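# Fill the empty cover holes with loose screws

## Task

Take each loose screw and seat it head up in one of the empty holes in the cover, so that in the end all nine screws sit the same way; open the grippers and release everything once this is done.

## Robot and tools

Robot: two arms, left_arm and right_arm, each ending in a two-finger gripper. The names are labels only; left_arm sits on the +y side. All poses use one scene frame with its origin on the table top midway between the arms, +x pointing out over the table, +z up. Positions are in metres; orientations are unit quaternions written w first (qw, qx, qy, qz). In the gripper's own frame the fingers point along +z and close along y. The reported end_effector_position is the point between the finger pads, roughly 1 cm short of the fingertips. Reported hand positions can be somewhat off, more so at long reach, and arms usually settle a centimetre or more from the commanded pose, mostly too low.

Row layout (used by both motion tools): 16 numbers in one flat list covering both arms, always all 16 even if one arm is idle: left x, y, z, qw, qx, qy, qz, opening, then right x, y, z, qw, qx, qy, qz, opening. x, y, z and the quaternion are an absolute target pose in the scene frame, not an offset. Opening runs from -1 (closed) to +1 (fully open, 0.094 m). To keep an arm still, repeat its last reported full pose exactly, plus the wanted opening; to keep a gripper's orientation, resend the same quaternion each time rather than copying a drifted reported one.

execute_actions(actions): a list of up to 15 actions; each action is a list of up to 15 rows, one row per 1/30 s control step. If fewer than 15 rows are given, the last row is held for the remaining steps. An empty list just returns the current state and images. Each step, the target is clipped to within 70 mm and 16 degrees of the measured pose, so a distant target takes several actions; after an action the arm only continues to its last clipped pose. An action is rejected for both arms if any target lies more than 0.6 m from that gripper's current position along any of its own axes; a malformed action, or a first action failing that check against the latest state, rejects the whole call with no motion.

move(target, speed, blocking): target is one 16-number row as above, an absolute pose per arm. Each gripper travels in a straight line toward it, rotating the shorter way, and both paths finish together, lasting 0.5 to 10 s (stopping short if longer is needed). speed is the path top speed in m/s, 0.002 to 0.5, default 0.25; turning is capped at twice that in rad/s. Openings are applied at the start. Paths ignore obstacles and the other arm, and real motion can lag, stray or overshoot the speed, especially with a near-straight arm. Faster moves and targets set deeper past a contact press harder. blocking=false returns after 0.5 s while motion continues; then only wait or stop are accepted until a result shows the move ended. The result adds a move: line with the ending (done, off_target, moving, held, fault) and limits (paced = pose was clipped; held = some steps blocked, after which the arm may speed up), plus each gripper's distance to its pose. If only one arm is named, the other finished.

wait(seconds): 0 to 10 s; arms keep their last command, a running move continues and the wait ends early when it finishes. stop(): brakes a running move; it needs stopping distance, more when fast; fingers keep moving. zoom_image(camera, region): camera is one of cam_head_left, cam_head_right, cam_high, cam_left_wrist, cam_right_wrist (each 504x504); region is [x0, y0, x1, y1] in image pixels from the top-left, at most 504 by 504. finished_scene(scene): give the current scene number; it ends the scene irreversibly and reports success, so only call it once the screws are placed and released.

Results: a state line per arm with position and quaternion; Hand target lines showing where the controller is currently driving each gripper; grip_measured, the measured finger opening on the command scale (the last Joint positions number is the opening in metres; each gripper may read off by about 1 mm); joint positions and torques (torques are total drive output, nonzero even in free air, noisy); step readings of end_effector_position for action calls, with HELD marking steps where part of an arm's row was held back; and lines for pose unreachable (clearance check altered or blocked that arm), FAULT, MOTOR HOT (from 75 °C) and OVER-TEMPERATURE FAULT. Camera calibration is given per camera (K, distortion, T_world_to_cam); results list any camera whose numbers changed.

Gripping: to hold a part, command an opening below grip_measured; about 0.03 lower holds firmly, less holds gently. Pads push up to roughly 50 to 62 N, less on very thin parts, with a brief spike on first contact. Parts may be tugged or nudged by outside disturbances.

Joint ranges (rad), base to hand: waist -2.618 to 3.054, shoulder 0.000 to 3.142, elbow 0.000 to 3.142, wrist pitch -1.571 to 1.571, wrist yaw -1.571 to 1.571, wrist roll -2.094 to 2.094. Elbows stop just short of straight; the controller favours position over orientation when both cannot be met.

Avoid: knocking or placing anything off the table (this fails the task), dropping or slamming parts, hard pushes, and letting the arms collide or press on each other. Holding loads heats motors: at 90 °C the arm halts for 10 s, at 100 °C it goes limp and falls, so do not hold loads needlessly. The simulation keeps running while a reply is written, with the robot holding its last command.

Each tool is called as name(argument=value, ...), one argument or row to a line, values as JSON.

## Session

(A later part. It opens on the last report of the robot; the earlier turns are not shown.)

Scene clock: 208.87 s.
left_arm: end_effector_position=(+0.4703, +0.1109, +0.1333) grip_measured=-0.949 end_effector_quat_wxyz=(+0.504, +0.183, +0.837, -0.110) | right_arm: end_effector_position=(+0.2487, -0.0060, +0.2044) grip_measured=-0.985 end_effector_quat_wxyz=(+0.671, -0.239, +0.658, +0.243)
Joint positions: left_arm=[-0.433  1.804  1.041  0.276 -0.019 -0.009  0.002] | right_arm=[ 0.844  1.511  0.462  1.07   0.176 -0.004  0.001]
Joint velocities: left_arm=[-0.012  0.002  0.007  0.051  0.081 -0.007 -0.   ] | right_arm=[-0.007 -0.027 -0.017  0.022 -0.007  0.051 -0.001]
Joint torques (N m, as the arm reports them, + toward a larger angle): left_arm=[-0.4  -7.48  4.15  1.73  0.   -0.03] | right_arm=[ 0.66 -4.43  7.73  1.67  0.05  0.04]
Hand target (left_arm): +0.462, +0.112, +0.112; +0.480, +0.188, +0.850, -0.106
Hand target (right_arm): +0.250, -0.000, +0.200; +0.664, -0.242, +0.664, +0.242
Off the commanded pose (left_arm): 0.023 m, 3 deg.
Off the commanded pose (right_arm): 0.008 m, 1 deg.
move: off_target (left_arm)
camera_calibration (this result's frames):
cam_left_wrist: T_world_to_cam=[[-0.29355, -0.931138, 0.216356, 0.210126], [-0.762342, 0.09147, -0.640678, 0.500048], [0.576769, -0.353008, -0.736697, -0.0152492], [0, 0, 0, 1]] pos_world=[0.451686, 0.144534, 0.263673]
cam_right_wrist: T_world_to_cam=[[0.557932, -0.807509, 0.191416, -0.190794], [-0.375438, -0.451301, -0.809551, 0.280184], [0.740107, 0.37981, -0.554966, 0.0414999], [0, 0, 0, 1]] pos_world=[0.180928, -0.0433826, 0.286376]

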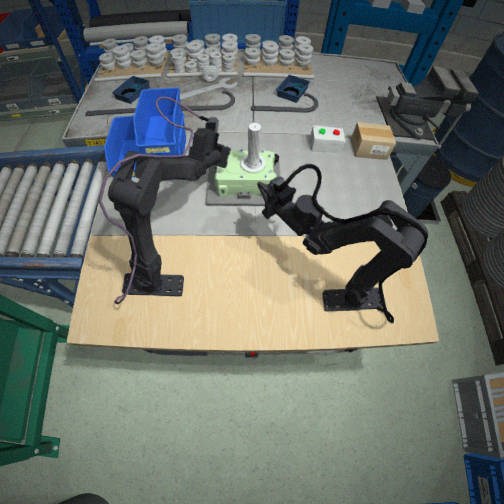

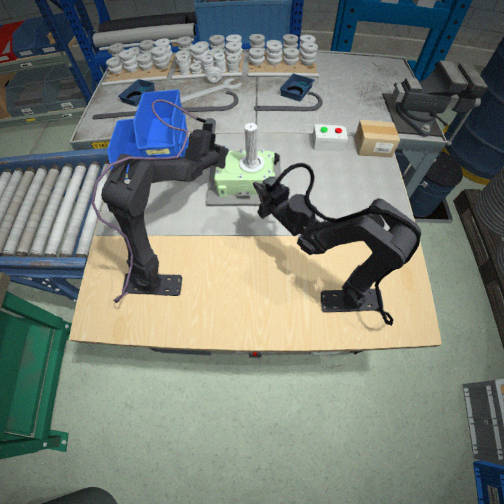

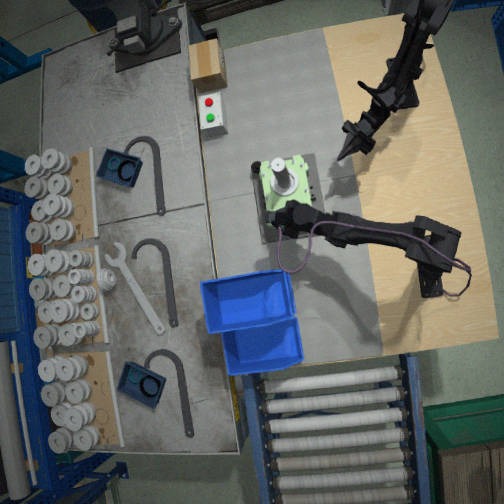

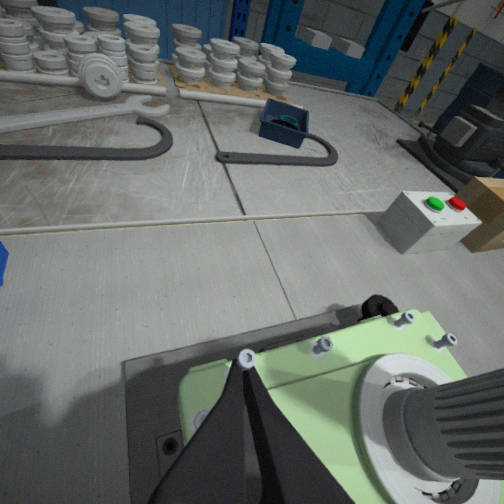

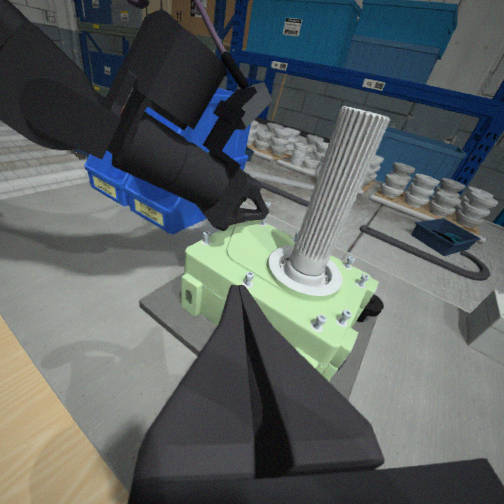

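move(
  target=[0.47,0.111,0.134,0.504,0.183,0.837,-0.11,-0.6,0.25,0.0,0.2,0.664,-0.242,0.664,0.242,-1],
  speed=0.02,
)

move(
  target=[0.40,0.15,0.22,0.504,0.183,0.837,-0.11,-0.6,0.25,0.0,0.2,0.664,-0.242,0.664,0.242,-1],
  speed=0.08,
)

zoom_image(
  camera="cam_right_wrist",
  region=[180,180,400,340],
)

Scene clock: 215.50 s.
left_arm: end_effector_position=(+0.4701, +0.1083, +0.1350) grip_measured=-0.602 end_effector_quat_wxyz=(+0.507, +0.185, +0.834, -0.114) | right_arm: end_effector_position=(+0.2487, -0.0060, +0.2043) grip_measured=-0.985 end_effector_quat_wxyz=(+0.671, -0.239, +0.658, +0.243)
Joint positions: left_arm=[-0.435  1.804  1.041  0.284 -0.012 -0.01   0.019] | right_arm=[ 0.844  1.511  0.462  1.069  0.176 -0.004  0.001]
Joint velocities: left_arm=[-0.027 -0.007 -0.002  0.037 -0.095 -0.007 -0.   ] | right_arm=[ 0.007 -0.022  0.007  0.022 -0.037 -0.051  0.001]
Joint torques (N m, as the arm reports them, + toward a larger angle): left_arm=[ 0.22 -8.64  5.89  1.83 -0.11 -0.02] | right_arm=[ 0.64 -4.4   7.73  1.67  0.05  0.04]
Hand target (left_arm): +0.470, +0.111, +0.134; +0.504, +0.183, +0.837, -0.110
Hand target (right_arm): +0.250, -0.000, +0.200; +0.664, -0.242, +0.664, +0.242
Off the commanded pose (left_arm): 0.003 m, 1 deg.
Off the commanded pose (right_arm): 0.008 m, 1 deg.
move: done
camera_calibration (this result's frames):
cam_left_wrist: T_world_to_cam=[[-0.302505, -0.927086, 0.221365, 0.210309], [-0.758065, 0.093229, -0.645481, 0.499688], [0.577779, -0.36307, -0.730994, -0.014916], [0, 0, 0, 1]] pos_world=[0.451034, 0.142974, 0.265081]
cam_right_wrist: T_world_to_cam=[[0.557979, -0.807454, 0.191515, -0.190807], [-0.375637, -0.451538, -0.809327, 0.280112], [0.73997, 0.379648, -0.555258, 0.0415392], [0, 0, 0, 1]] pos_world=[0.180949, -0.0433573, 0.286309]

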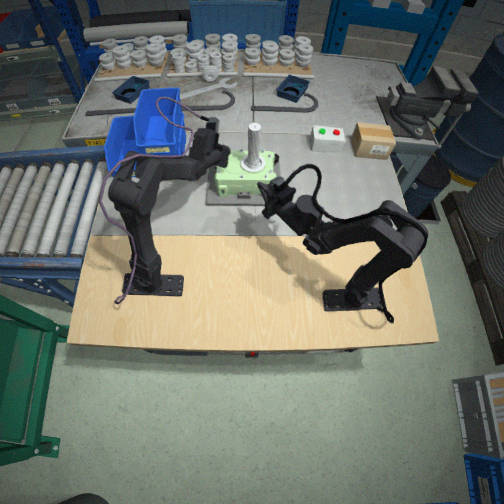

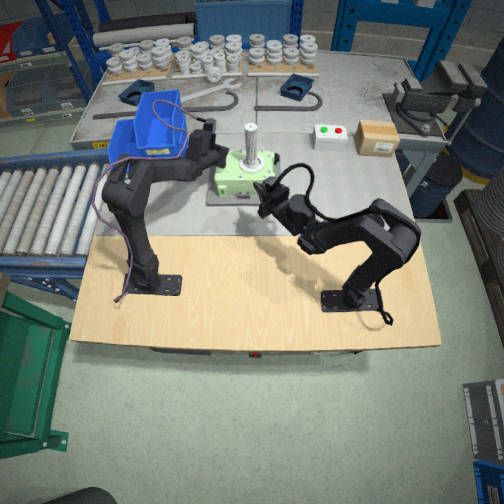

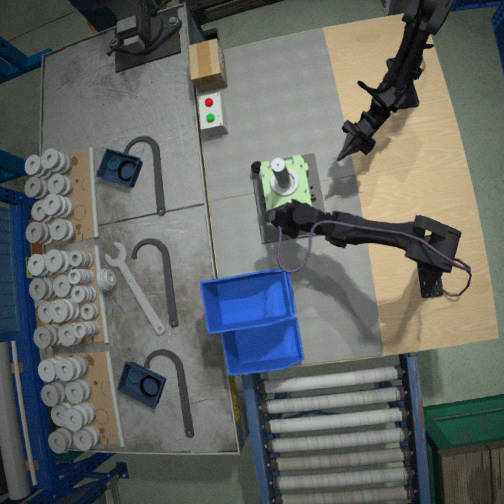

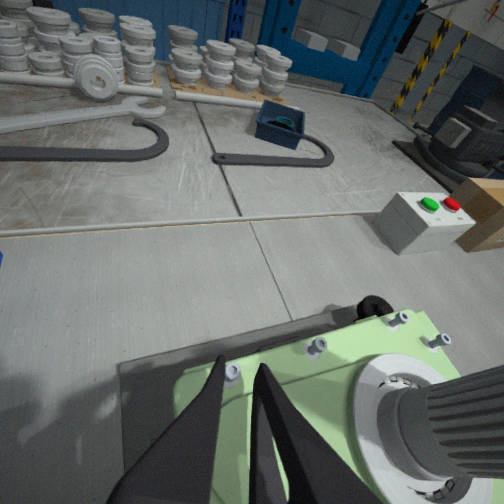

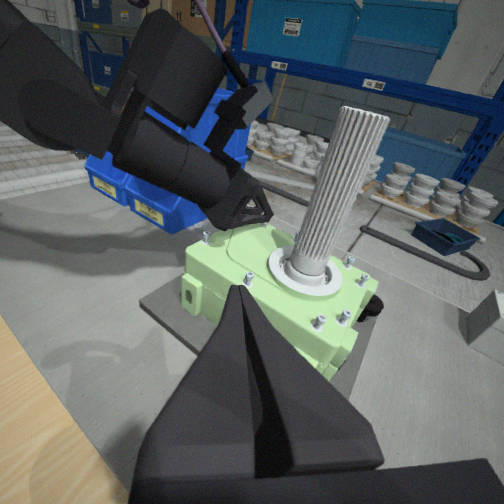

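Scene clock: 217.53 s.
left_arm: end_effector_position=(+0.4040, +0.1443, +0.2204) grip_measured=-0.602 end_effector_quat_wxyz=(+0.508, +0.182, +0.834, -0.113) | right_arm: end_effector_position=(+0.2487, -0.0060, +0.2044) grip_measured=-0.985 end_effector_quat_wxyz=(+0.671, -0.239, +0.658, +0.243)
Joint positions: left_arm=[-0.427  1.403  0.985 -0.058 -0.012 -0.01   0.019] | right_arm=[ 0.844  1.511  0.462  1.07   0.176 -0.004  0.001]
Joint velocities: left_arm=[-0.012 -0.012 -0.002 -0.007 -0.051  0.066 -0.   ] | right_arm=[ 0.002 -0.007 -0.007 -0.037 -0.081 -0.066 -0.   ]
Joint torques (N m, as the arm reports them, + toward a larger angle): left_arm=[ 1.01 -7.11  5.61  1.77  0.08  0.05] | right_arm=[ 0.64 -4.42  7.73  1.66  0.06  0.04]
Hand target (left_arm): +0.400, +0.150, +0.219; +0.504, +0.183, +0.837, -0.110
Hand target (right_arm): +0.250, -0.000, +0.200; +0.664, -0.242, +0.664, +0.242
Off the commanded pose (left_arm): 0.007 m, 1 deg.
Off the commanded pose (right_arm): 0.008 m, 1 deg.
move: done
camera_calibration (this result's frames):
cam_left_wrist: T_world_to_cam=[[-0.295957, -0.929112, 0.221722, 0.202345], [-0.757196, 0.0866987, -0.647408, 0.502282], [0.582291, -0.359492, -0.729179, 0.0960083], [0, 0, 0, 1]] pos_world=[0.384307, 0.178968, 0.350324]
cam_right_wrist: T_world_to_cam=[[0.557932, -0.807509, 0.191416, -0.190794], [-0.375438, -0.451301, -0.809551, 0.280184], [0.740107, 0.37981, -0.554966, 0.0414999], [0, 0, 0, 1]] pos_world=[0.180928, -0.0433826, 0.286376]

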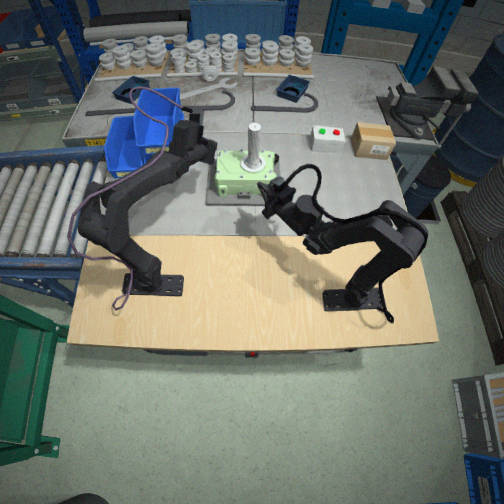

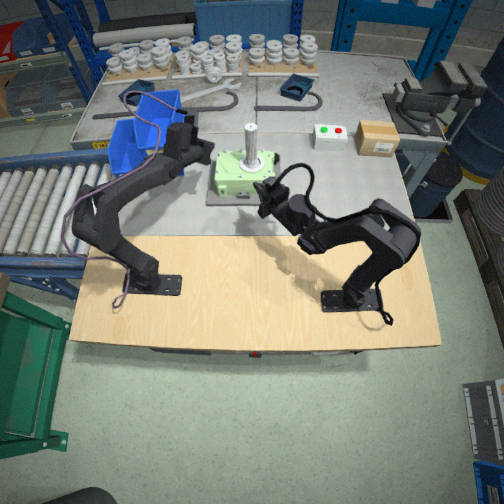

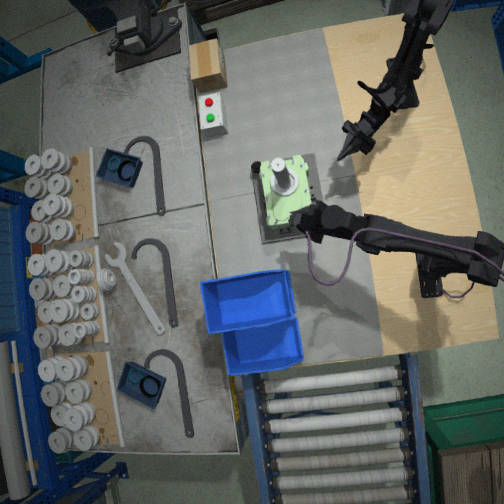

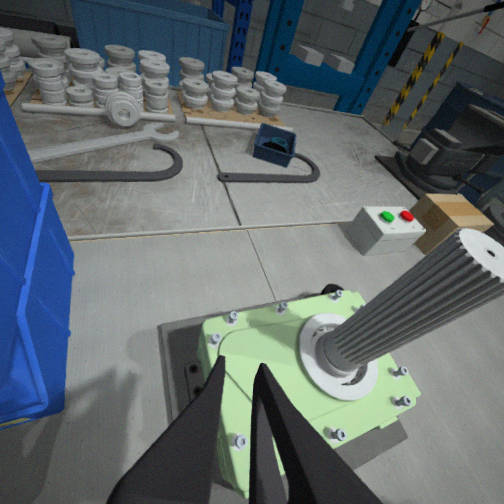

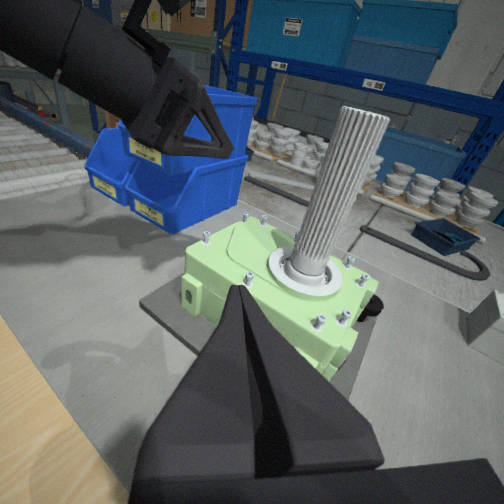

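Region (180, 180, 400, 340) of cam_right_wrist's 504x504 image, scaled by 2.291, with more detail than that image has; it fills the top 367 rows of this view, and the rest is white.

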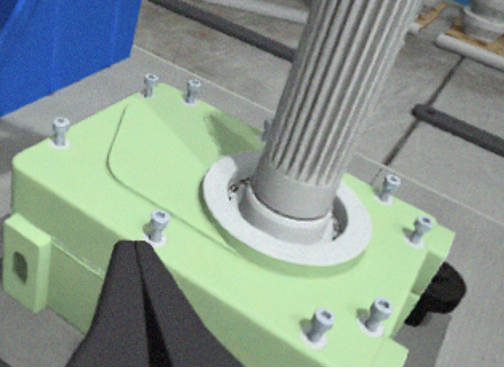

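finished_scene(
  scene=2,
)

The scene is finished: the task was done.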